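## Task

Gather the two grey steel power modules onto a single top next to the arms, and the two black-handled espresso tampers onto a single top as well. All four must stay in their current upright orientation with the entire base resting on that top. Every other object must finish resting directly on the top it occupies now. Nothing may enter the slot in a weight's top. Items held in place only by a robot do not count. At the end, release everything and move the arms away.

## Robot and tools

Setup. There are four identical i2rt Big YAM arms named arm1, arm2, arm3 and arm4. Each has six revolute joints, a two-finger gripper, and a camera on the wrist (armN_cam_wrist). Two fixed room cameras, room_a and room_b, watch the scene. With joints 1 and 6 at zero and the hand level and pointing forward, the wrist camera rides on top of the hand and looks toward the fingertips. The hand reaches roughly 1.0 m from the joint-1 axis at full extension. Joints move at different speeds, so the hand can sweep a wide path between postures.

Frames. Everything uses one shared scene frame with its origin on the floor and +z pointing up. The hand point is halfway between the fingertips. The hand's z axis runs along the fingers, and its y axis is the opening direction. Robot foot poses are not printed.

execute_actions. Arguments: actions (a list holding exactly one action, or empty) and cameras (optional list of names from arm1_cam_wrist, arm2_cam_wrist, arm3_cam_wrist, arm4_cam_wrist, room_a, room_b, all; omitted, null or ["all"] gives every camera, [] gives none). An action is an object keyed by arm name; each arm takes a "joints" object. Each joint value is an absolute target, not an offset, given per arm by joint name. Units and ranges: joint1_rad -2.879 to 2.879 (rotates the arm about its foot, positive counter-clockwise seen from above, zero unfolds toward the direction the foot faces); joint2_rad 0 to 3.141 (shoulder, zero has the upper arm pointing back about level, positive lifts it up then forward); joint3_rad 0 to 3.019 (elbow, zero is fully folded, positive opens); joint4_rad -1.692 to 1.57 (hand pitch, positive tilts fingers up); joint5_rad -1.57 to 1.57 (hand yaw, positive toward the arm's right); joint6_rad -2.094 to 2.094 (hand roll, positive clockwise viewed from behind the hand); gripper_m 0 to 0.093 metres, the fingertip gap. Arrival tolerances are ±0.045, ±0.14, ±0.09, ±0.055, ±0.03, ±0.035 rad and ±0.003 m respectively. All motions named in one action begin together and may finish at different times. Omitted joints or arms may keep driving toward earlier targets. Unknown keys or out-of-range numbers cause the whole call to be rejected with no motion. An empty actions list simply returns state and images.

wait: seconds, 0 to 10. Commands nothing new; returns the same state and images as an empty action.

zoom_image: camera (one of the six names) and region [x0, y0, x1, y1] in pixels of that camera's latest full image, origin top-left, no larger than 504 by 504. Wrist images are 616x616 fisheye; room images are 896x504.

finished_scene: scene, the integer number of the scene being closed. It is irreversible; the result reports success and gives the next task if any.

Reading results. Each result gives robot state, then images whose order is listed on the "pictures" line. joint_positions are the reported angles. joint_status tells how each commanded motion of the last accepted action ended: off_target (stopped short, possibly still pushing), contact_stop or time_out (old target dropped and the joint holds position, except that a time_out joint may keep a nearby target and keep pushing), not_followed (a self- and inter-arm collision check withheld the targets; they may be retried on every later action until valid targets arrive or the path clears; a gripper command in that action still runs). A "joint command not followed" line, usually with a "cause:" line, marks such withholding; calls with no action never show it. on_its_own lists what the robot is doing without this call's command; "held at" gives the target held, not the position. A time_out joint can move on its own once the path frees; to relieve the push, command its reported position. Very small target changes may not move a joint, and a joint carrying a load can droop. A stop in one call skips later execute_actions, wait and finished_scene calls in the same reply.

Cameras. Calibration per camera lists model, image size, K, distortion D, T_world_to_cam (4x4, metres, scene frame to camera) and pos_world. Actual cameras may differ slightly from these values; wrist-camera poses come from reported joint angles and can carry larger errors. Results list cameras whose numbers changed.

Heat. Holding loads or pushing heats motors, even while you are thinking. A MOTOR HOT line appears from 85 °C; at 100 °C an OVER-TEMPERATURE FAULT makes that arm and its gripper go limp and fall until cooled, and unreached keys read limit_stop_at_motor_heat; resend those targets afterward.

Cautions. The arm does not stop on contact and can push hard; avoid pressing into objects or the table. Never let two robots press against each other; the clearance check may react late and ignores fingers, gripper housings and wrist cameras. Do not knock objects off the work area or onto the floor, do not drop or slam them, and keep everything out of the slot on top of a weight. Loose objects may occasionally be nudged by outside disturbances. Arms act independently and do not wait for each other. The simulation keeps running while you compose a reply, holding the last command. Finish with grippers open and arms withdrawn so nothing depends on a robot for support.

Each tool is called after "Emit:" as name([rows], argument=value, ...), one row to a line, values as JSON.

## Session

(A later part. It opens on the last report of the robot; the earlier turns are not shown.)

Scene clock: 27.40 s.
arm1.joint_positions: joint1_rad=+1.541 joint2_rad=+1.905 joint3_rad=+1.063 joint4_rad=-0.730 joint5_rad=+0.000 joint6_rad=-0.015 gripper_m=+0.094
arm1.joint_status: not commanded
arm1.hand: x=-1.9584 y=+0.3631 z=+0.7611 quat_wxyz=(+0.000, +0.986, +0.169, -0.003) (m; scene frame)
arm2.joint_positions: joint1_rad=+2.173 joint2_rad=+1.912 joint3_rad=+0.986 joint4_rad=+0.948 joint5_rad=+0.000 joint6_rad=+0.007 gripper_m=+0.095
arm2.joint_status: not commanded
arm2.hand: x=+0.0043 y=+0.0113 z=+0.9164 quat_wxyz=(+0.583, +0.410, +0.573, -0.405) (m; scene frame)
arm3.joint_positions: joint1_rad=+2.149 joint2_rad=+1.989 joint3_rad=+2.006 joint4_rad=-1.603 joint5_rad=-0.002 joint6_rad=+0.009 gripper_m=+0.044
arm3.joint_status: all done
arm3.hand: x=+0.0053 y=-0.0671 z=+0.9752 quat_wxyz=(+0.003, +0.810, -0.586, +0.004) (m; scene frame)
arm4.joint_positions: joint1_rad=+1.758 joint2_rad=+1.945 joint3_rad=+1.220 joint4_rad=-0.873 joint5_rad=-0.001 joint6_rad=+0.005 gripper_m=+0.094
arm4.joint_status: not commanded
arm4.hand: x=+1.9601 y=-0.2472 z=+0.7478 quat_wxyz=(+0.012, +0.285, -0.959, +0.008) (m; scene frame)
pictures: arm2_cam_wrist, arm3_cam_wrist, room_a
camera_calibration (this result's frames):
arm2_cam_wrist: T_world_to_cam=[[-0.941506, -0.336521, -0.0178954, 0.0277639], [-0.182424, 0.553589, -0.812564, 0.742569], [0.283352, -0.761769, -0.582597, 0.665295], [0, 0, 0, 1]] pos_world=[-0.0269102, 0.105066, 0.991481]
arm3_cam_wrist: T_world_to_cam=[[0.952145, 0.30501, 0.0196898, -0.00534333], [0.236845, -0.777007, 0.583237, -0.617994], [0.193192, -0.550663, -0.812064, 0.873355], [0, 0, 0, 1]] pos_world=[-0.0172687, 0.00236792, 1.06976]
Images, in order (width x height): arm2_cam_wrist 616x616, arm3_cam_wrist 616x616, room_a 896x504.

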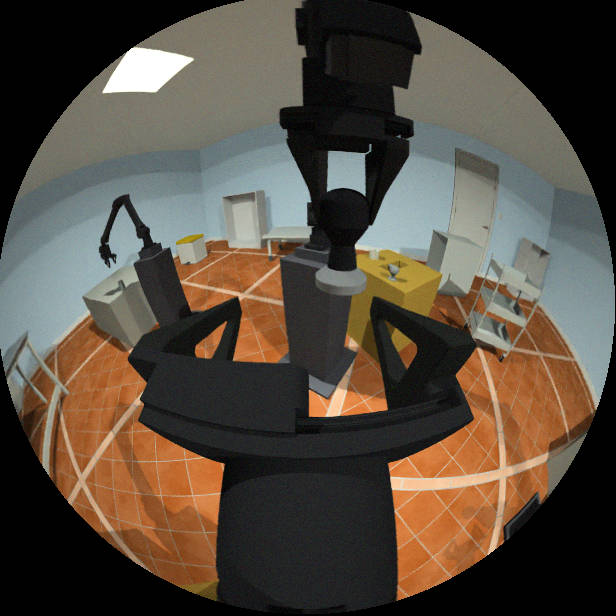

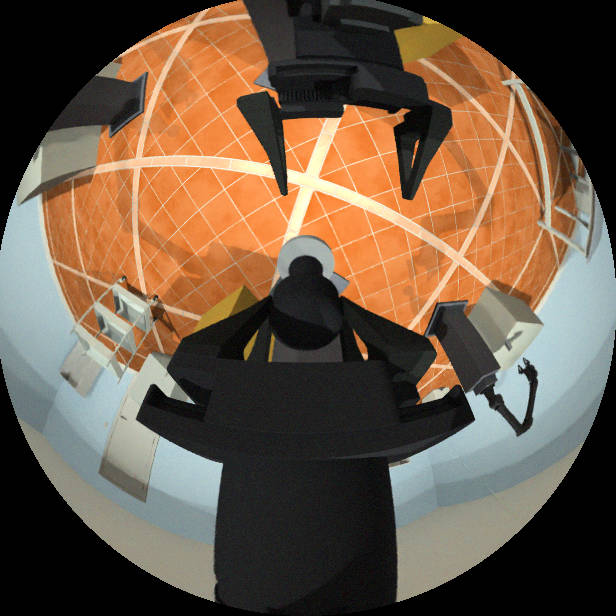

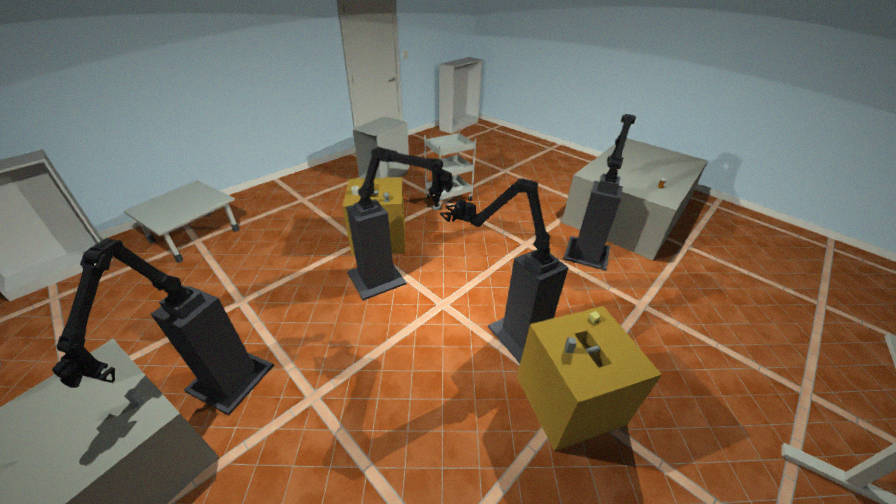

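Emit:
execute_actions([
  {"arm3":{"joints":{"joint6_rad":1.57}},"arm2":{"joints":{"joint1_rad":2.13}}},
], cameras=[])

Emit:
execute_actions([
  {"arm2":{"joints":{"joint2_rad":2.09,"joint3_rad":1.31,"joint4_rad":0.80}}},
], cameras=["arm2_cam_wrist","arm3_cam_wrist","room_a"])

Emit:
zoom_image(camera="room_a", region=[390, 140, 500, 230])

Scene clock: 30.77 s.
arm1.joint_positions: joint1_rad=+1.541 joint2_rad=+1.905 joint3_rad=+1.063 joint4_rad=-0.730 joint5_rad=+0.000 joint6_rad=-0.015 gripper_m=+0.094
arm1.joint_status: not commanded
arm1.hand: x=-1.9584 y=+0.3631 z=+0.7611 quat_wxyz=(+0.000, +0.986, +0.169, -0.003) (m; scene frame)
arm2.joint_positions: joint1_rad=+2.134 joint2_rad=+1.912 joint3_rad=+0.986 joint4_rad=+0.948 joint5_rad=+0.000 joint6_rad=+0.007 gripper_m=+0.095
arm2.joint_status: all done
arm2.hand: x=-0.0214 y=+0.0028 z=+0.9163 quat_wxyz=(+0.574, +0.421, +0.565, -0.417) (m; scene frame)
arm3.joint_positions: joint1_rad=+2.149 joint2_rad=+1.989 joint3_rad=+2.006 joint4_rad=-1.603 joint5_rad=-0.002 joint6_rad=+1.557 gripper_m=+0.044
arm3.joint_status: all done
arm3.hand: x=+0.0053 y=-0.0671 z=+0.9752 quat_wxyz=(-0.001, +0.169, -0.986, +0.004) (m; scene frame)
arm4.joint_positions: joint1_rad=+1.758 joint2_rad=+1.945 joint3_rad=+1.220 joint4_rad=-0.873 joint5_rad=-0.001 joint6_rad=+0.005 gripper_m=+0.094
arm4.joint_status: not commanded
arm4.hand: x=+1.9601 y=-0.2472 z=+0.7478 quat_wxyz=(+0.012, +0.285, -0.959, +0.008) (m; scene frame)
pictures: none
No camera images: the call's "cameras" was empty. Leave "cameras" out to get every camera's image.

Scene clock: 31.87 s.
arm1.joint_positions: joint1_rad=+1.541 joint2_rad=+1.905 joint3_rad=+1.063 joint4_rad=-0.730 joint5_rad=+0.000 joint6_rad=-0.015 gripper_m=+0.094
arm1.joint_status: not commanded
arm1.hand: x=-1.9584 y=+0.3631 z=+0.7611 quat_wxyz=(+0.000, +0.986, +0.169, -0.003) (m; scene frame)
arm2.joint_positions: joint1_rad=+2.134 joint2_rad=+2.088 joint3_rad=+1.280 joint4_rad=+0.803 joint5_rad=+0.000 joint6_rad=+0.007 gripper_m=+0.095
arm2.joint_status: all done
arm2.hand: x=+0.0056 y=-0.0831 z=+0.8993 quat_wxyz=(+0.567, +0.427, +0.572, -0.411) (m; scene frame)
arm3.joint_positions: joint1_rad=+2.149 joint2_rad=+1.989 joint3_rad=+2.006 joint4_rad=-1.603 joint5_rad=-0.002 joint6_rad=+1.558 gripper_m=+0.044
arm3.joint_status: not commanded
arm3.hand: x=+0.0053 y=-0.0671 z=+0.9752 quat_wxyz=(-0.001, +0.169, -0.986, +0.004) (m; scene frame)
arm4.joint_positions: joint1_rad=+1.758 joint2_rad=+1.945 joint3_rad=+1.220 joint4_rad=-0.873 joint5_rad=-0.001 joint6_rad=+0.005 gripper_m=+0.094
arm4.joint_status: not commanded
arm4.hand: x=+1.9601 y=-0.2472 z=+0.7478 quat_wxyz=(+0.012, +0.285, -0.959, +0.008) (m; scene frame)
pictures: arm2_cam_wrist, arm3_cam_wrist, room_a
camera_calibration (this result's frames):
arm2_cam_wrist: T_world_to_cam=[[-0.9541, -0.298985, -0.0173607, -0.000393666], [-0.167335, 0.580267, -0.79705, 0.769312], [0.24838, -0.757561, -0.603663, 0.602522], [0, 0, 0, 1]] pos_world=[-0.0212975, 0.00992282, 0.976894]
arm3_cam_wrist: T_world_to_cam=[[0.326017, -0.944924, 0.0288249, -0.094784], [-0.777932, -0.250827, 0.576114, -0.570358], [-0.537155, -0.210247, -0.816861, 0.904751], [0, 0, 0, 1]] pos_world=[0.0731927, -0.0424039, 1.07038]
Images, in order (width x height): arm2_cam_wrist 616x616, arm3_cam_wrist 616x616, room_a 896x504.

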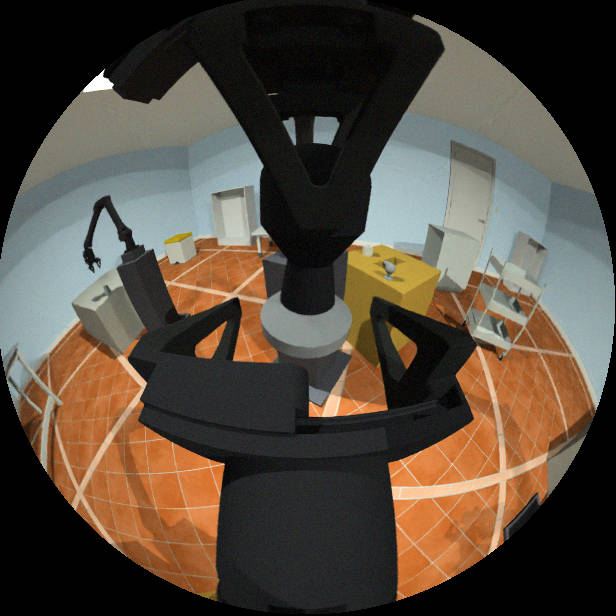

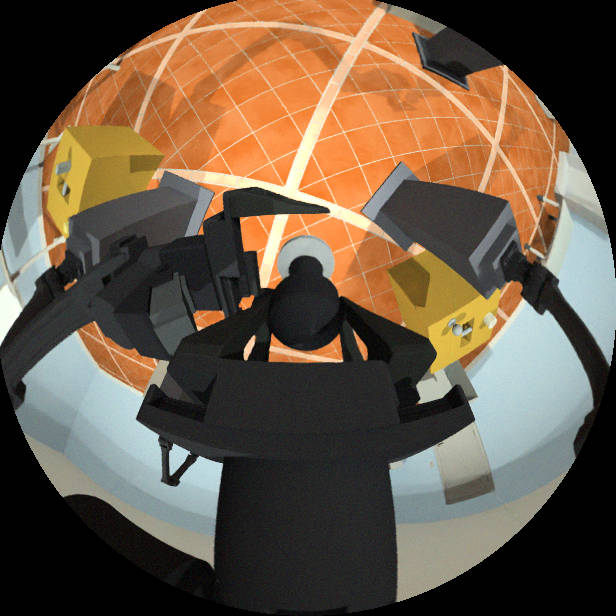

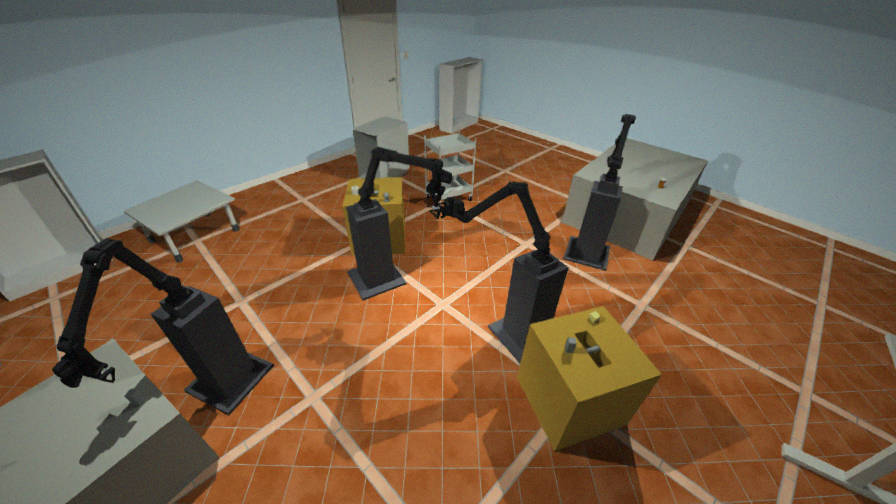

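Region (390, 140, 500, 230) of room_a's 896x504 image, scaled by 4.582, with more detail than that image has; it fills the top 412 rows of this view, and the rest is white.

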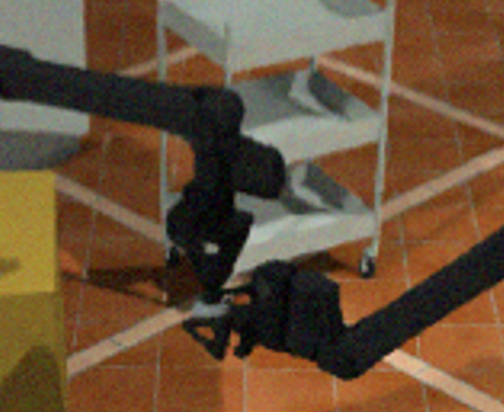

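Emit:
execute_actions([
  {"arm2":{"joints":{"gripper_m":0}},"arm1":{"joints":{"joint1_rad":-1.825,"joint2_rad":1.733,"joint3_rad":1.78,"joint4_rad":-1.59,"joint6_rad":1.57,"gripper_m":0.07}}},
], cameras=["arm2_cam_wrist"])

Scene clock: 35.17 s.
arm1.joint_positions: joint1_rad=-1.833 joint2_rad=+1.723 joint3_rad=+1.745 joint4_rad=-1.577 joint5_rad=+0.000 joint6_rad=+1.553 gripper_m=+0.070
arm1.joint_status: all done
arm1.hand: x=-0.9862 y=+0.5602 z=+1.0764 quat_wxyz=(-0.004, -0.667, -0.745, -0.003) (m; scene frame)
arm2.joint_positions: joint1_rad=+2.134 joint2_rad=+2.088 joint3_rad=+1.280 joint4_rad=+0.803 joint5_rad=+0.000 joint6_rad=+0.006 gripper_m=+0.051
arm2.joint_status: gripper_m off_target (ended at +0.051, target +0.000)
arm2.hand: x=+0.0056 y=-0.0831 z=+0.8993 quat_wxyz=(+0.567, +0.426, +0.573, -0.412) (m; scene frame)
arm3.joint_positions: joint1_rad=+2.149 joint2_rad=+1.989 joint3_rad=+2.006 joint4_rad=-1.603 joint5_rad=-0.001 joint6_rad=+1.558 gripper_m=+0.044
arm3.joint_status: not commanded
arm3.hand: x=+0.0055 y=-0.0670 z=+0.9752 quat_wxyz=(-0.001, +0.169, -0.986, +0.004) (m; scene frame)
arm4.joint_positions: joint1_rad=+1.758 joint2_rad=+1.945 joint3_rad=+1.220 joint4_rad=-0.873 joint5_rad=-0.001 joint6_rad=+0.005 gripper_m=+0.094
arm4.joint_status: not commanded
arm4.hand: x=+1.9601 y=-0.2472 z=+0.7478 quat_wxyz=(+0.012, +0.285, -0.959, +0.008) (m; scene frame)
pictures: arm2_cam_wrist
camera_calibration (this result's frames):
arm2_cam_wrist: T_world_to_cam=[[-0.954115, -0.29902, -0.0158353, -0.00176827], [-0.168512, 0.5799, -0.79707, 0.769305], [0.247523, -0.757828, -0.60368, 0.602519], [0, 0, 0, 1]] pos_world=[-0.0211872, 0.00995735, 0.97689]
Images, in order (width x height): arm2_cam_wrist 616x616.

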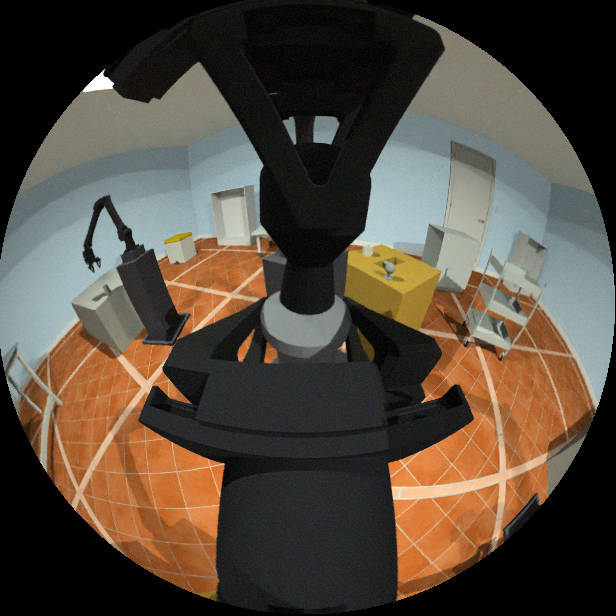

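Emit:
execute_actions([
  {"arm3":{"joints":{"gripper_m":0.065}}},
], cameras=[])

Emit:
execute_actions([
  {"arm3":{"joints":{"joint2_rad":1.8}}},
], cameras=[])

Emit:
execute_actions([
  {"arm2":{"joints":{"joint1_rad":0.373}}},
], cameras=["arm1_cam_wrist","arm2_cam_wrist"])

Scene clock: 36.67 s.
arm1.joint_positions: joint1_rad=-1.833 joint2_rad=+1.723 joint3_rad=+1.745 joint4_rad=-1.577 joint5_rad=+0.000 joint6_rad=+1.553 gripper_m=+0.070
arm1.joint_status: not commanded
arm1.hand: x=-0.9862 y=+0.5602 z=+1.0764 quat_wxyz=(-0.004, -0.667, -0.745, -0.003) (m; scene frame)
arm2.joint_positions: joint1_rad=+2.134 joint2_rad=+2.090 joint3_rad=+1.280 joint4_rad=+0.790 joint5_rad=+0.000 joint6_rad=+0.006 gripper_m=+0.051
arm2.joint_status: not commanded
arm2.hand: x=+0.0056 y=-0.0830 z=+0.8949 quat_wxyz=(+0.562, +0.429, +0.577, -0.409) (m; scene frame)
arm3.joint_positions: joint1_rad=+2.149 joint2_rad=+1.971 joint3_rad=+2.006 joint4_rad=-1.603 joint5_rad=-0.001 joint6_rad=+1.558 gripper_m=+0.065
arm3.joint_status: all done
arm3.hand: x=+0.0060 y=-0.0686 z=+0.9863 quat_wxyz=(+0.000, +0.169, -0.986, -0.005) (m; scene frame)
arm4.joint_positions: joint1_rad=+1.758 joint2_rad=+1.945 joint3_rad=+1.220 joint4_rad=-0.873 joint5_rad=-0.001 joint6_rad=+0.005 gripper_m=+0.094
arm4.joint_status: not commanded
arm4.hand: x=+1.9601 y=-0.2472 z=+0.7478 quat_wxyz=(+0.012, +0.285, -0.959, +0.008) (m; scene frame)
pictures: none
No camera images: the call's "cameras" was empty. Leave "cameras" out to get every camera's image.

Scene clock: 37.90 s.
arm1.joint_positions: joint1_rad=-1.833 joint2_rad=+1.723 joint3_rad=+1.745 joint4_rad=-1.577 joint5_rad=+0.000 joint6_rad=+1.553 gripper_m=+0.070
arm1.joint_status: not commanded
arm1.hand: x=-0.9862 y=+0.5602 z=+1.0764 quat_wxyz=(-0.004, -0.667, -0.745, -0.003) (m; scene frame)
arm2.joint_positions: joint1_rad=+2.134 joint2_rad=+2.090 joint3_rad=+1.280 joint4_rad=+0.790 joint5_rad=+0.000 joint6_rad=+0.006 gripper_m=+0.051
arm2.joint_status: not commanded
arm2.hand: x=+0.0056 y=-0.0830 z=+0.8949 quat_wxyz=(+0.562, +0.429, +0.577, -0.409) (m; scene frame)
arm3.joint_positions: joint1_rad=+2.149 joint2_rad=+1.787 joint3_rad=+2.006 joint4_rad=-1.603 joint5_rad=-0.001 joint6_rad=+1.558 gripper_m=+0.065
arm3.joint_status: all done
arm3.hand: x=+0.0145 y=-0.0944 z=+1.0927 quat_wxyz=(+0.015, +0.168, -0.981, -0.095) (m; scene frame)
arm4.joint_positions: joint1_rad=+1.758 joint2_rad=+1.945 joint3_rad=+1.220 joint4_rad=-0.873 joint5_rad=-0.001 joint6_rad=+0.005 gripper_m=+0.094
arm4.joint_status: not commanded
arm4.hand: x=+1.9601 y=-0.2472 z=+0.7478 quat_wxyz=(+0.012, +0.285, -0.959, +0.008) (m; scene frame)
pictures: none
No camera images: the call's "cameras" was empty. Leave "cameras" out to get every camera's image.

Scene clock: 39.97 s.
arm1.joint_positions: joint1_rad=-1.833 joint2_rad=+1.723 joint3_rad=+1.745 joint4_rad=-1.577 joint5_rad=+0.000 joint6_rad=+1.553 gripper_m=+0.070
arm1.joint_status: not commanded
arm1.hand: x=-0.9862 y=+0.5602 z=+1.0764 quat_wxyz=(-0.004, -0.667, -0.745, -0.003) (m; scene frame)
arm2.joint_positions: joint1_rad=+0.363 joint2_rad=+2.090 joint3_rad=+1.280 joint4_rad=+0.788 joint5_rad=+0.004 joint6_rad=+0.005 gripper_m=+0.051
arm2.joint_status: all done
arm2.hand: x=-1.0002 y=+0.5804 z=+0.9034 quat_wxyz=(+0.031, +0.714, +0.039, -0.698) (m; scene frame)
arm3.joint_positions: joint1_rad=+2.149 joint2_rad=+1.787 joint3_rad=+2.006 joint4_rad=-1.603 joint5_rad=-0.001 joint6_rad=+1.558 gripper_m=+0.065
arm3.joint_status: not commanded
arm3.hand: x=+0.0145 y=-0.0944 z=+1.0927 quat_wxyz=(+0.015, +0.168, -0.981, -0.095) (m; scene frame)
arm4.joint_positions: joint1_rad=+1.758 joint2_rad=+1.945 joint3_rad=+1.220 joint4_rad=-0.873 joint5_rad=-0.001 joint6_rad=+0.005 gripper_m=+0.094
arm4.joint_status: not commanded
arm4.hand: x=+1.9601 y=-0.2472 z=+0.7478 quat_wxyz=(+0.012, +0.285, -0.959, +0.008) (m; scene frame)
pictures: arm1_cam_wrist, arm2_cam_wrist
camera_calibration (this result's frames):
arm1_cam_wrist: T_world_to_cam=[[-0.993338, -0.115022, -0.0069979, -0.908757], [-0.097657, 0.808022, 0.581003, -1.16901], [-0.0611739, 0.577816, -0.813871, 0.61625], [0, 0, 0, 1]] pos_world=[-0.979167, 0.483979, 1.17439]
arm2_cam_wrist: T_world_to_cam=[[-0.100874, 0.994884, 0.00552, -0.679737], [0.604081, 0.0656559, -0.794214, 1.28704], [-0.790513, -0.0767808, -0.607614, -0.0731956], [0, 0, 0, 1]] pos_world=[-0.903908, 0.586137, 0.981464]
Images, in order (width x height): arm1_cam_wrist 616x616, arm2_cam_wrist 616x616.

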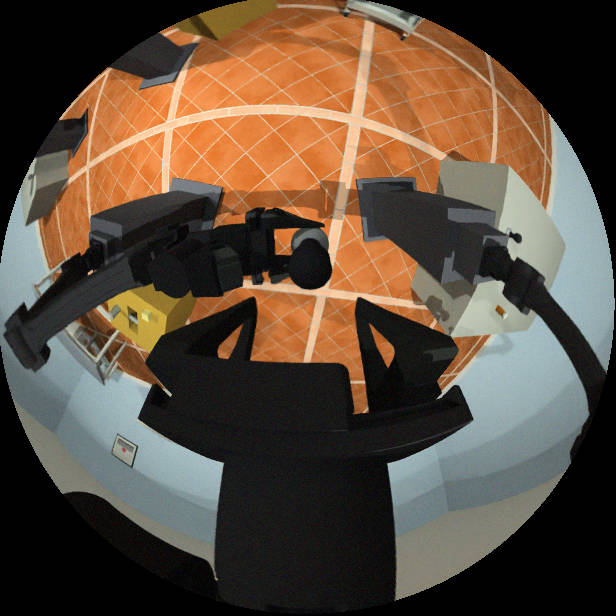

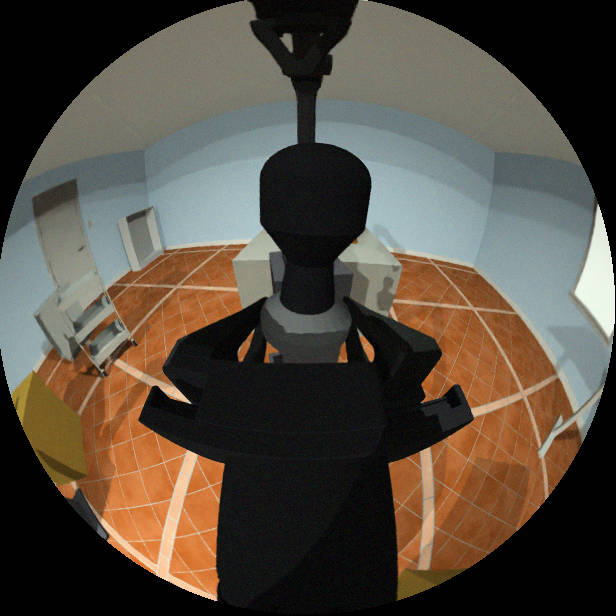

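Emit:
execute_actions([
  {"arm1":{"joints":{"joint1_rad":-1.78,"joint2_rad":1.75,"joint3_rad":1.515,"joint4_rad":-1.33}},"arm3":{"joints":{"joint2_rad":1.92,"joint3_rad":0.985,"joint4_rad":0.965,"joint6_rad":0,"gripper_m":0.093}}},
], cameras=["arm1_cam_wrist","arm2_cam_wrist"])

Scene clock: 42.87 s.
arm1.joint_positions: joint1_rad=-1.780 joint2_rad=+1.741 joint3_rad=+1.509 joint4_rad=-1.344 joint5_rad=+0.000 joint6_rad=+1.553 gripper_m=+0.070
arm1.joint_status: all done
arm1.hand: x=-0.9990 y=+0.5866 z=+0.9782 quat_wxyz=(+0.004, -0.647, -0.762, +0.004) (m; scene frame)
arm2.joint_positions: joint1_rad=+0.363 joint2_rad=+2.090 joint3_rad=+1.280 joint4_rad=+0.788 joint5_rad=+0.004 joint6_rad=+0.005 gripper_m=+0.051
arm2.joint_status: not commanded
arm2.hand: x=-1.0002 y=+0.5804 z=+0.9034 quat_wxyz=(+0.031, +0.714, +0.039, -0.698) (m; scene frame)
arm3.joint_positions: joint1_rad=+2.149 joint2_rad=+1.931 joint3_rad=+0.987 joint4_rad=+0.935 joint5_rad=-0.001 joint6_rad=+0.012 gripper_m=+0.093
arm3.joint_status: all done
arm3.hand: x=-0.0180 y=+0.0027 z=+0.9158 quat_wxyz=(-0.408, +0.573, -0.415, -0.577) (m; scene frame)
arm4.joint_positions: joint1_rad=+1.758 joint2_rad=+1.945 joint3_rad=+1.220 joint4_rad=-0.873 joint5_rad=-0.001 joint6_rad=+0.005 gripper_m=+0.094
arm4.joint_status: not commanded
arm4.hand: x=+1.9601 y=-0.2472 z=+0.7478 quat_wxyz=(+0.012, +0.285, -0.959, +0.008) (m; scene frame)
pictures: arm1_cam_wrist, arm2_cam_wrist
camera_calibration (this result's frames):
arm1_cam_wrist: T_world_to_cam=[[-0.985908, -0.166729, 0.0136302, -0.901538], [-0.127815, 0.803348, 0.581632, -1.16255], [-0.107925, 0.571694, -0.813338, 0.476713], [0, 0, 0, 1]] pos_world=[-0.985976, 0.511084, 1.07619]
arm2_cam_wrist: T_world_to_cam=[[-0.100874, 0.994884, 0.00552, -0.679737], [0.604081, 0.0656559, -0.794214, 1.28704], [-0.790513, -0.0767808, -0.607614, -0.0731956], [0, 0, 0, 1]] pos_world=[-0.903908, 0.586137, 0.981464]
Images, in order (width x height): arm1_cam_wrist 616x616, arm2_cam_wrist 616x616.

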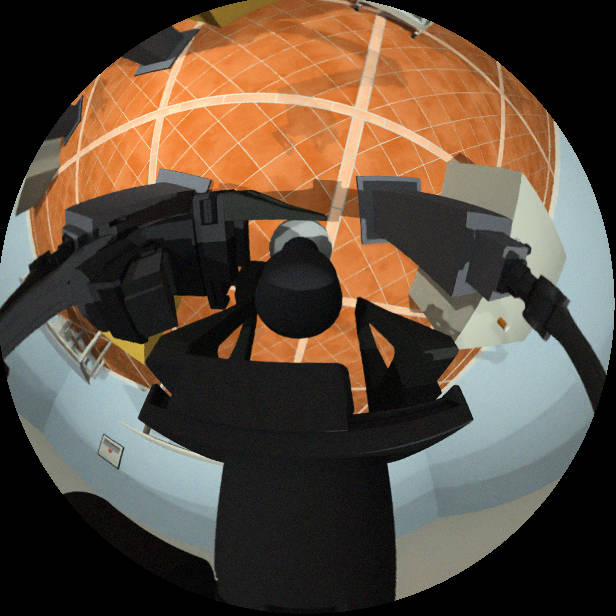

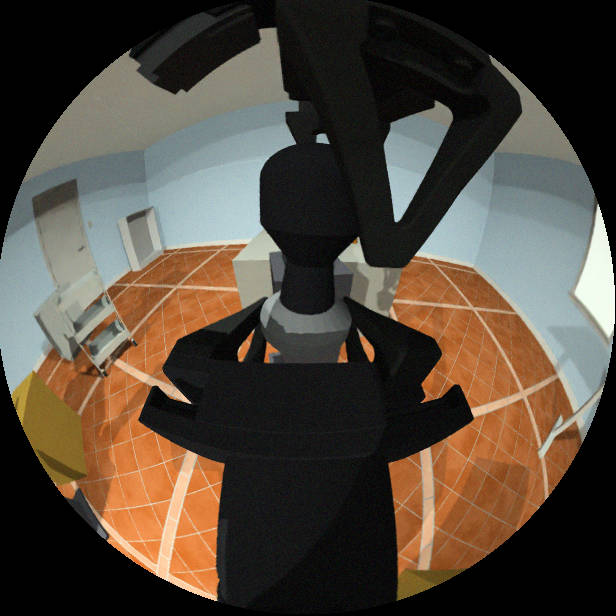

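Emit:
execute_actions([
  {"arm1":{"joints":{"joint1_rad":-1.825,"joint4_rad":-1.29}}},
], cameras=["arm1_cam_wrist","arm2_cam_wrist"])

Scene clock: 45.13 s.
arm1.joint_positions: joint1_rad=-1.822 joint2_rad=+1.741 joint3_rad=+1.509 joint4_rad=-1.305 joint5_rad=+0.000 joint6_rad=+1.553 gripper_m=+0.070
arm1.joint_status: all done
arm1.hand: x=-0.9866 y=+0.5656 z=+0.9783 quat_wxyz=(-0.010, -0.663, -0.748, -0.010) (m; scene frame)
arm2.joint_positions: joint1_rad=+0.363 joint2_rad=+2.090 joint3_rad=+1.280 joint4_rad=+0.788 joint5_rad=+0.004 joint6_rad=+0.005 gripper_m=+0.051
arm2.joint_status: not commanded
arm2.hand: x=-1.0002 y=+0.5804 z=+0.9034 quat_wxyz=(+0.031, +0.714, +0.039, -0.698) (m; scene frame)
arm3.joint_positions: joint1_rad=+2.149 joint2_rad=+1.931 joint3_rad=+0.987 joint4_rad=+0.935 joint5_rad=-0.001 joint6_rad=+0.012 gripper_m=+0.093
arm3.joint_status: not commanded
arm3.hand: x=-0.0180 y=+0.0027 z=+0.9158 quat_wxyz=(-0.408, +0.573, -0.415, -0.577) (m; scene frame)
arm4.joint_positions: joint1_rad=+1.758 joint2_rad=+1.945 joint3_rad=+1.220 joint4_rad=-0.873 joint5_rad=-0.001 joint6_rad=+0.005 gripper_m=+0.094
arm4.joint_status: not commanded
arm4.hand: x=+1.9601 y=-0.2472 z=+0.7478 quat_wxyz=(+0.012, +0.285, -0.959, +0.008) (m; scene frame)
pictures: arm1_cam_wrist, arm2_cam_wrist
camera_calibration (this result's frames):
arm1_cam_wrist: T_world_to_cam=[[-0.991843, -0.124854, -0.025675, -0.883967], [-0.11647, 0.805854, 0.580546, -1.13331], [-0.0517931, 0.578801, -0.813822, 0.54196], [0, 0, 0, 1]] pos_world=[-0.980683, 0.489232, 1.0763]
arm2_cam_wrist: T_world_to_cam=[[-0.100874, 0.994884, 0.00552, -0.679737], [0.604081, 0.0656559, -0.794214, 1.28704], [-0.790513, -0.0767808, -0.607614, -0.0731956], [0, 0, 0, 1]] pos_world=[-0.903908, 0.586137, 0.981464]
Images, in order (width x height): arm1_cam_wrist 616x616, arm2_cam_wrist 616x616.

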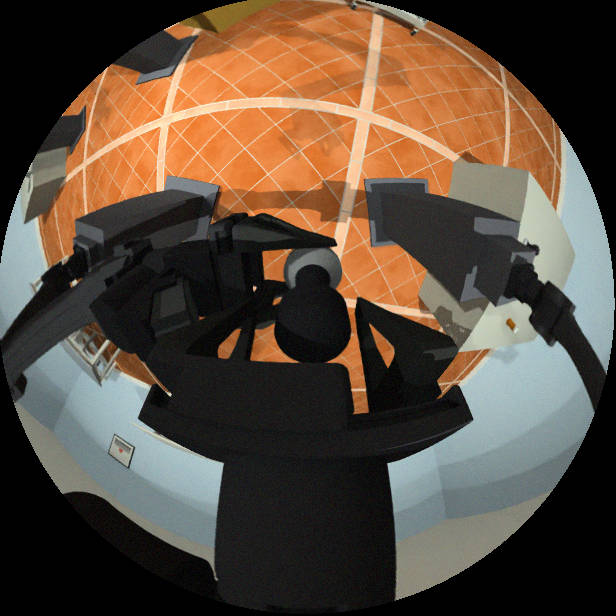

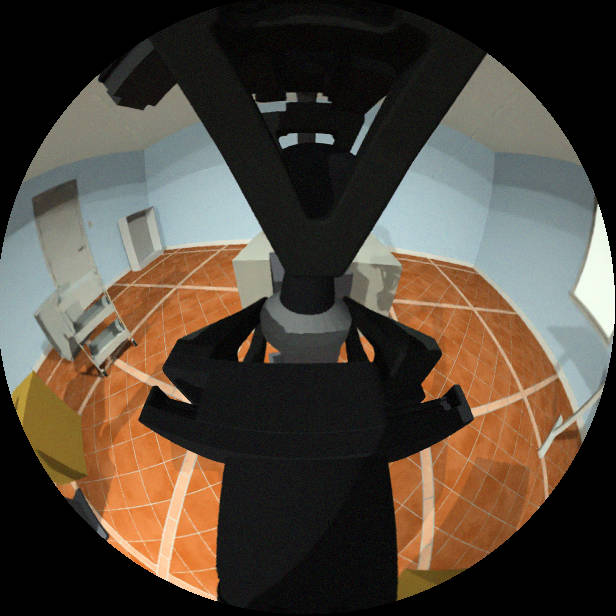

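Emit:
execute_actions([
  {"arm1":{"joints":{"gripper_m":0}}},
], cameras=[])

Emit:
execute_actions([
  {"arm2":{"joints":{"gripper_m":0.093}}},
], cameras=[])

Emit:
execute_actions([
  {"arm1":{"joints":{"joint2_rad":1.72,"joint3_rad":1.78,"joint4_rad":-1.59}}},
], cameras=[])

Emit:
execute_actions([
  {"arm1":{"joints":{"joint1_rad":1.21,"joint6_rad":0}},"arm2":{"joints":{"joint1_rad":-2.0,"joint2_rad":2.008,"joint3_rad":1.476,"joint4_rad":-1.01,"joint6_rad":0.12}}},
], cameras=[])

Emit:
execute_actions([
  {"arm1":{"joints":{"joint2_rad":2.164,"joint3_rad":1.37,"joint4_rad":-0.76}},"arm2":{"joints":{"joint2_rad":2.15,"joint3_rad":1.41,"joint4_rad":-0.82}}},
], cameras=["arm1_cam_wrist","arm2_cam_wrist","room_a"])

Emit:
zoom_image(camera="room_a", region=[500, 120, 720, 370])

Scene clock: 47.17 s.
arm1.joint_positions: joint1_rad=-1.822 joint2_rad=+1.741 joint3_rad=+1.508 joint4_rad=-1.304 joint5_rad=+0.000 joint6_rad=+1.554 gripper_m=+0.044
arm1.joint_status: gripper_m off_target (ended at +0.044, target +0.000)
arm1.hand: x=-0.9868 y=+0.5655 z=+0.9780 quat_wxyz=(-0.010, -0.663, -0.748, -0.010) (m; scene frame)
arm2.joint_positions: joint1_rad=+0.363 joint2_rad=+2.090 joint3_rad=+1.280 joint4_rad=+0.788 joint5_rad=+0.004 joint6_rad=+0.005 gripper_m=+0.051
arm2.joint_status: not commanded
arm2.hand: x=-1.0002 y=+0.5804 z=+0.9033 quat_wxyz=(+0.031, +0.715, +0.039, -0.698) (m; scene frame)
arm3.joint_positions: joint1_rad=+2.149 joint2_rad=+1.931 joint3_rad=+0.987 joint4_rad=+0.935 joint5_rad=-0.001 joint6_rad=+0.012 gripper_m=+0.093
arm3.joint_status: not commanded
arm3.hand: x=-0.0180 y=+0.0027 z=+0.9158 quat_wxyz=(-0.408, +0.573, -0.415, -0.577) (m; scene frame)
arm4.joint_positions: joint1_rad=+1.758 joint2_rad=+1.945 joint3_rad=+1.220 joint4_rad=-0.873 joint5_rad=-0.001 joint6_rad=+0.005 gripper_m=+0.094
arm4.joint_status: not commanded
arm4.hand: x=+1.9601 y=-0.2472 z=+0.7478 quat_wxyz=(+0.012, +0.285, -0.959, +0.008) (m; scene frame)
pictures: none
No camera images: the call's "cameras" was empty. Leave "cameras" out to get every camera's image.

Scene clock: 47.97 s.
arm1.joint_positions: joint1_rad=-1.822 joint2_rad=+1.742 joint3_rad=+1.506 joint4_rad=-1.303 joint5_rad=+0.000 joint6_rad=+1.554 gripper_m=+0.044
arm1.joint_status: not commanded
arm1.hand: x=-0.9872 y=+0.5655 z=+0.9766 quat_wxyz=(-0.009, -0.663, -0.748, -0.009) (m; scene frame)
arm2.joint_positions: joint1_rad=+0.363 joint2_rad=+2.090 joint3_rad=+1.281 joint4_rad=+0.789 joint5_rad=+0.004 joint6_rad=+0.005 gripper_m=+0.093
arm2.joint_status: all done
arm2.hand: x=-1.0003 y=+0.5803 z=+0.9040 quat_wxyz=(+0.031, +0.714, +0.039, -0.698) (m; scene frame)
arm3.joint_positions: joint1_rad=+2.149 joint2_rad=+1.931 joint3_rad=+0.987 joint4_rad=+0.935 joint5_rad=-0.001 joint6_rad=+0.012 gripper_m=+0.093
arm3.joint_status: not commanded
arm3.hand: x=-0.0180 y=+0.0027 z=+0.9158 quat_wxyz=(-0.408, +0.573, -0.415, -0.577) (m; scene frame)
arm4.joint_positions: joint1_rad=+1.758 joint2_rad=+1.945 joint3_rad=+1.220 joint4_rad=-0.873 joint5_rad=-0.001 joint6_rad=+0.005 gripper_m=+0.094
arm4.joint_status: not commanded
arm4.hand: x=+1.9601 y=-0.2472 z=+0.7478 quat_wxyz=(+0.012, +0.285, -0.959, +0.008) (m; scene frame)
pictures: none
No camera images: the call's "cameras" was empty. Leave "cameras" out to get every camera's image.

Scene clock: 49.00 s.
arm1.joint_positions: joint1_rad=-1.822 joint2_rad=+1.725 joint3_rad=+1.739 joint4_rad=-1.576 joint5_rad=+0.000 joint6_rad=+1.554 gripper_m=+0.044
arm1.joint_status: all done
arm1.hand: x=-0.9881 y=+0.5655 z=+1.0733 quat_wxyz=(-0.001, -0.664, -0.748, +0.000) (m; scene frame)
arm2.joint_positions: joint1_rad=+0.363 joint2_rad=+2.090 joint3_rad=+1.281 joint4_rad=+0.789 joint5_rad=+0.004 joint6_rad=+0.005 gripper_m=+0.093
arm2.joint_status: not commanded
arm2.hand: x=-1.0003 y=+0.5803 z=+0.9040 quat_wxyz=(+0.031, +0.714, +0.039, -0.698) (m; scene frame)
arm3.joint_positions: joint1_rad=+2.149 joint2_rad=+1.931 joint3_rad=+0.987 joint4_rad=+0.935 joint5_rad=-0.001 joint6_rad=+0.012 gripper_m=+0.093
arm3.joint_status: not commanded
arm3.hand: x=-0.0180 y=+0.0027 z=+0.9158 quat_wxyz=(-0.408, +0.573, -0.415, -0.577) (m; scene frame)
arm4.joint_positions: joint1_rad=+1.758 joint2_rad=+1.945 joint3_rad=+1.220 joint4_rad=-0.873 joint5_rad=-0.001 joint6_rad=+0.005 gripper_m=+0.094
arm4.joint_status: not commanded
arm4.hand: x=+1.9601 y=-0.2472 z=+0.7478 quat_wxyz=(+0.012, +0.285, -0.959, +0.008) (m; scene frame)
pictures: none
No camera images: the call's "cameras" was empty. Leave "cameras" out to get every camera's image.

Scene clock: 51.57 s.
arm1.joint_positions: joint1_rad=+1.219 joint2_rad=+1.736 joint3_rad=+1.745 joint4_rad=-1.577 joint5_rad=-0.004 joint6_rad=+0.016 gripper_m=+0.044
arm1.joint_status: all done
arm1.hand: x=-2.0501 y=+0.5096 z=+1.0770 quat_wxyz=(+0.003, +1.000, -0.006, -0.005) (m; scene frame)
arm2.joint_positions: joint1_rad=-2.010 joint2_rad=+2.017 joint3_rad=+1.460 joint4_rad=-1.001 joint5_rad=+0.000 joint6_rad=+0.113 gripper_m=+0.093
arm2.joint_status: all done
arm2.hand: x=+0.1437 y=+1.1011 z=+0.7639 quat_wxyz=(-0.009, +0.370, -0.929, -0.010) (m; scene frame)
arm3.joint_positions: joint1_rad=+2.149 joint2_rad=+1.931 joint3_rad=+0.987 joint4_rad=+0.935 joint5_rad=-0.001 joint6_rad=+0.012 gripper_m=+0.093
arm3.joint_status: not commanded
arm3.hand: x=-0.0180 y=+0.0027 z=+0.9158 quat_wxyz=(-0.408, +0.573, -0.415, -0.577) (m; scene frame)
arm4.joint_positions: joint1_rad=+1.758 joint2_rad=+1.945 joint3_rad=+1.220 joint4_rad=-0.873 joint5_rad=-0.001 joint6_rad=+0.005 gripper_m=+0.094
arm4.joint_status: not commanded
arm4.hand: x=+1.9601 y=-0.2472 z=+0.7478 quat_wxyz=(+0.012, +0.285, -0.959, +0.008) (m; scene frame)
pictures: none
No camera images: the call's "cameras" was empty. Leave "cameras" out to get every camera's image.

Scene clock: 53.20 s.
arm1.joint_positions: joint1_rad=+1.219 joint2_rad=+2.163 joint3_rad=+1.350 joint4_rad=-0.766 joint5_rad=-0.004 joint6_rad=+0.015 gripper_m=+0.044
arm1.joint_status: all done
arm1.hand: x=-2.0686 y=+0.5089 z=+0.7101 quat_wxyz=(+0.003, +1.000, -0.006, +0.001) (m; scene frame)
arm2.joint_positions: joint1_rad=-2.010 joint2_rad=+2.148 joint3_rad=+1.396 joint4_rad=-0.829 joint5_rad=+0.000 joint6_rad=+0.113 gripper_m=+0.093
arm2.joint_status: all done
arm2.hand: x=+0.1360 y=+1.0933 z=+0.6730 quat_wxyz=(+0.001, +0.370, -0.929, -0.005) (m; scene frame)
arm3.joint_positions: joint1_rad=+2.149 joint2_rad=+1.931 joint3_rad=+0.987 joint4_rad=+0.935 joint5_rad=-0.001 joint6_rad=+0.012 gripper_m=+0.093
arm3.joint_status: not commanded
arm3.hand: x=-0.0180 y=+0.0027 z=+0.9158 quat_wxyz=(-0.408, +0.573, -0.415, -0.577) (m; scene frame)
arm4.joint_positions: joint1_rad=+1.758 joint2_rad=+1.945 joint3_rad=+1.220 joint4_rad=-0.873 joint5_rad=-0.001 joint6_rad=+0.005 gripper_m=+0.094
arm4.joint_status: not commanded
arm4.hand: x=+1.9601 y=-0.2472 z=+0.7478 quat_wxyz=(+0.012, +0.285, -0.959, +0.008) (m; scene frame)
pictures: arm1_cam_wrist, arm2_cam_wrist, room_a
camera_calibration (this result's frames):
arm1_cam_wrist: T_world_to_cam=[[0.00720262, 0.99997, -0.00273629, -0.49316], [0.812033, -0.004252, 0.583596, 1.27285], [0.583567, -0.00642538, -0.81204, 1.91132], [0, 0, 0, 1]] pos_world=[-2.14543, 0.510838, 0.807894]
arm2_cam_wrist: T_world_to_cam=[[0.684651, -0.728792, -0.0107745, 0.714434], [-0.585525, -0.558745, 0.587337, 0.298667], [-0.434067, -0.395812, -0.809271, 1.16043], [0, 0, 0, 1]] pos_world=[0.189442, 1.14686, 0.77138]
Images, in order (width x height): arm1_cam_wrist 616x616, arm2_cam_wrist 616x616, room_a 896x504.

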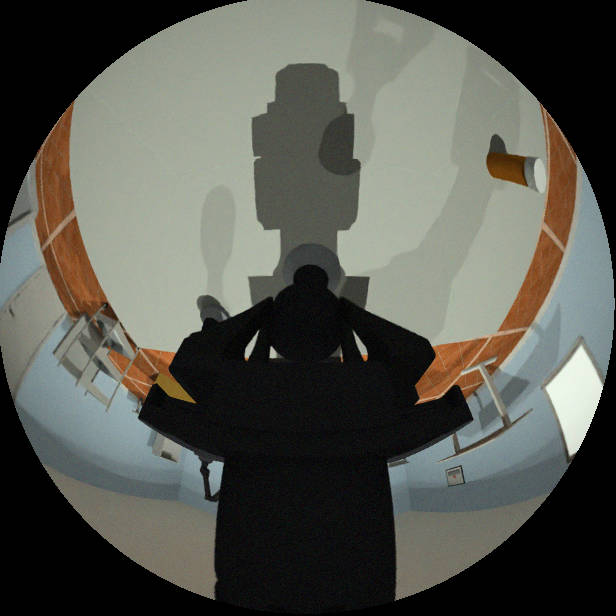

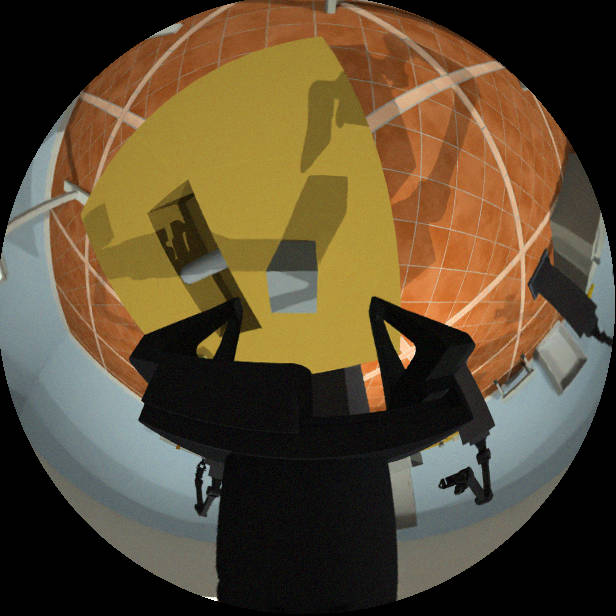

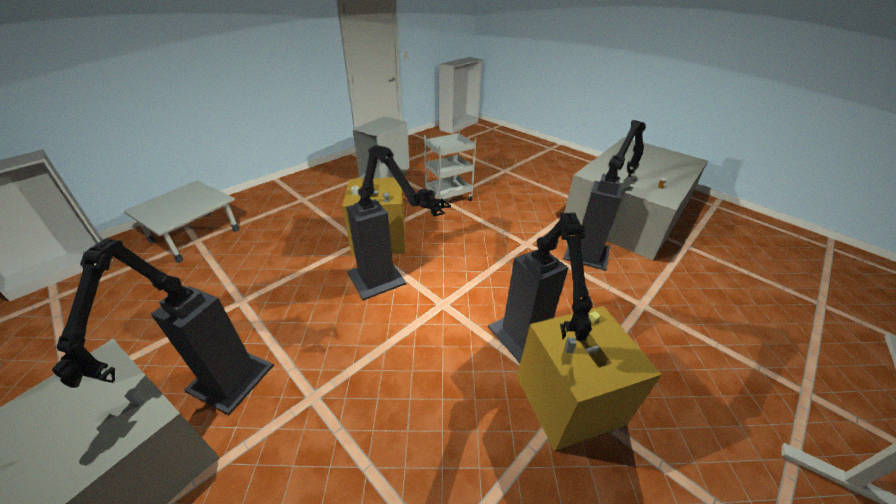

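Region (500, 120, 720, 370) of room_a's 896x504 image, scaled by 2.016, with more detail than that image has; it fills the left 444 columns of this view, and the rest is white.

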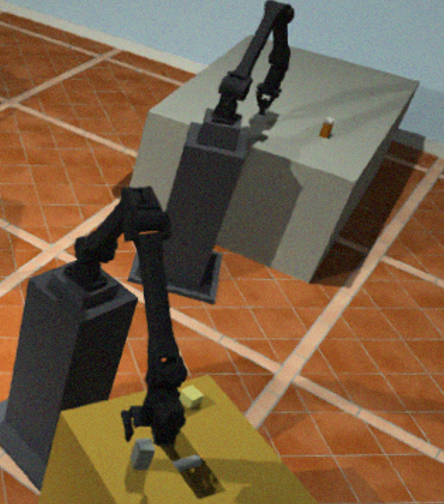

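Emit:
execute_actions([
  {"arm1":{"joints":{"joint2_rad":2.25,"joint4_rad":-0.67}},"arm2":{"joints":{"joint1_rad":-1.98,"joint2_rad":2.245,"joint3_rad":1.35,"joint4_rad":-0.66}}},
], cameras=["arm1_cam_wrist","arm2_cam_wrist","room_a"])

Emit:
zoom_image(camera="room_a", region=[580, 130, 680, 210])

Scene clock: 54.93 s.
arm1.joint_positions: joint1_rad=+1.219 joint2_rad=+2.262 joint3_rad=+1.350 joint4_rad=-0.681 joint5_rad=-0.004 joint6_rad=+0.015 gripper_m=+0.044
arm1.joint_status: all done
arm1.hand: x=-2.0629 y=+0.5089 z=+0.6578 quat_wxyz=(+0.002, +1.000, -0.006, +0.008) (m; scene frame)
arm2.joint_positions: joint1_rad=-1.986 joint2_rad=+2.234 joint3_rad=+1.341 joint4_rad=-0.670 joint5_rad=+0.000 joint6_rad=+0.113 gripper_m=+0.093
arm2.joint_status: all done
arm2.hand: x=+0.1183 y=+1.0932 z=+0.6123 quat_wxyz=(-0.007, +0.381, -0.924, -0.009) (m; scene frame)
arm3.joint_positions: joint1_rad=+2.149 joint2_rad=+1.931 joint3_rad=+0.987 joint4_rad=+0.935 joint5_rad=-0.001 joint6_rad=+0.012 gripper_m=+0.093
arm3.joint_status: not commanded
arm3.hand: x=-0.0180 y=+0.0027 z=+0.9158 quat_wxyz=(-0.408, +0.573, -0.415, -0.577) (m; scene frame)
arm4.joint_positions: joint1_rad=+1.758 joint2_rad=+1.945 joint3_rad=+1.220 joint4_rad=-0.873 joint5_rad=-0.001 joint6_rad=+0.005 gripper_m=+0.094
arm4.joint_status: not commanded
arm4.hand: x=+1.9601 y=-0.2472 z=+0.7478 quat_wxyz=(+0.012, +0.285, -0.959, +0.008) (m; scene frame)
pictures: arm1_cam_wrist, arm2_cam_wrist, room_a
camera_calibration (this result's frames):
arm1_cam_wrist: T_world_to_cam=[[0.00721742, 0.999971, -0.00259341, -0.493343], [0.803942, -0.00426024, 0.594692, 1.27472], [0.594663, -0.00637709, -0.80395, 1.88307], [0, 0, 0, 1]] pos_world=[-2.14103, 0.510768, 0.754545]
arm2_cam_wrist: T_world_to_cam=[[0.701712, -0.71235, -0.0125677, 0.707002], [-0.578814, -0.580279, 0.572932, 0.355443], [-0.41542, -0.394759, -0.819507, 1.10643], [0, 0, 0, 1]] pos_world=[0.169258, 1.14666, 0.71197]
Images, in order (width x height): arm1_cam_wrist 616x616, arm2_cam_wrist 616x616, room_a 896x504.

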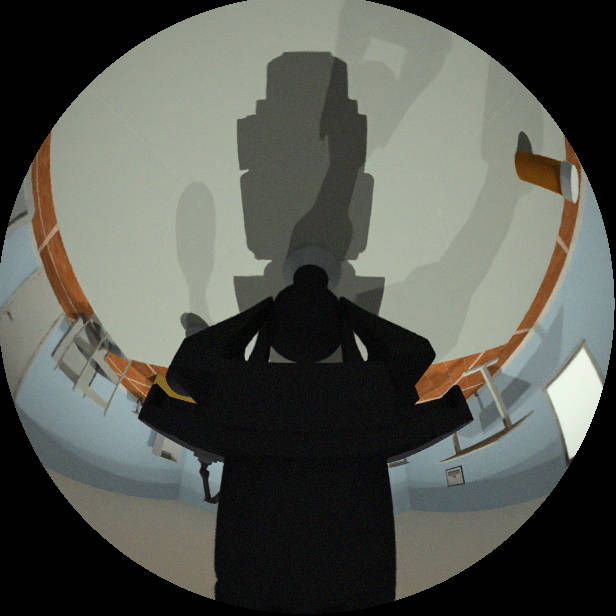

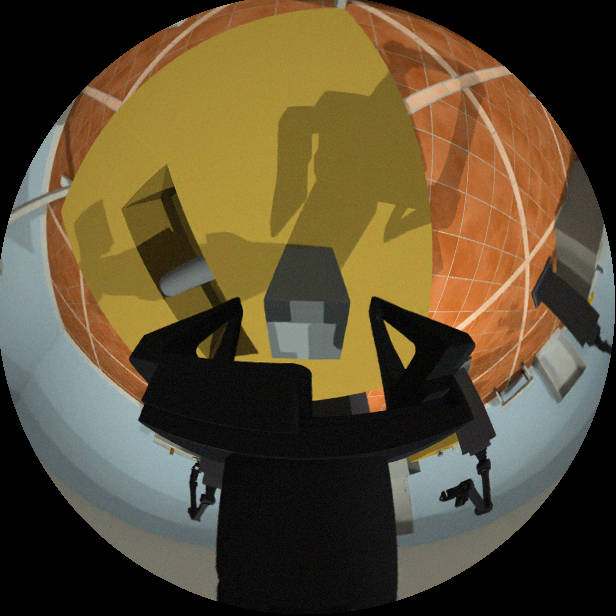

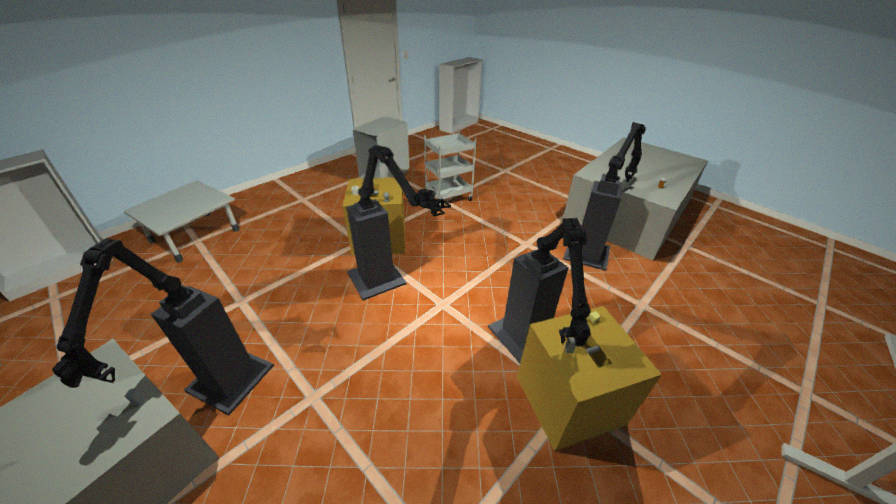

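Region (580, 130, 680, 210) of room_a's 896x504 image, scaled by 5.040, with more detail than that image has; it fills the top 403 rows of this view, and the rest is white.

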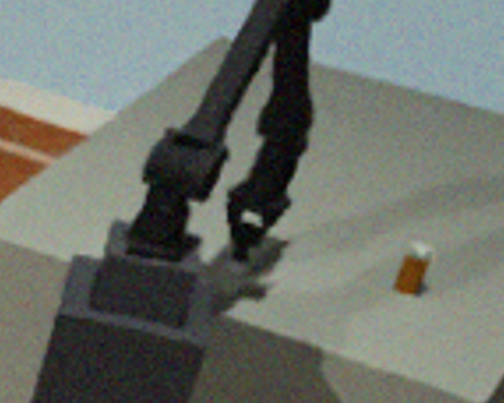

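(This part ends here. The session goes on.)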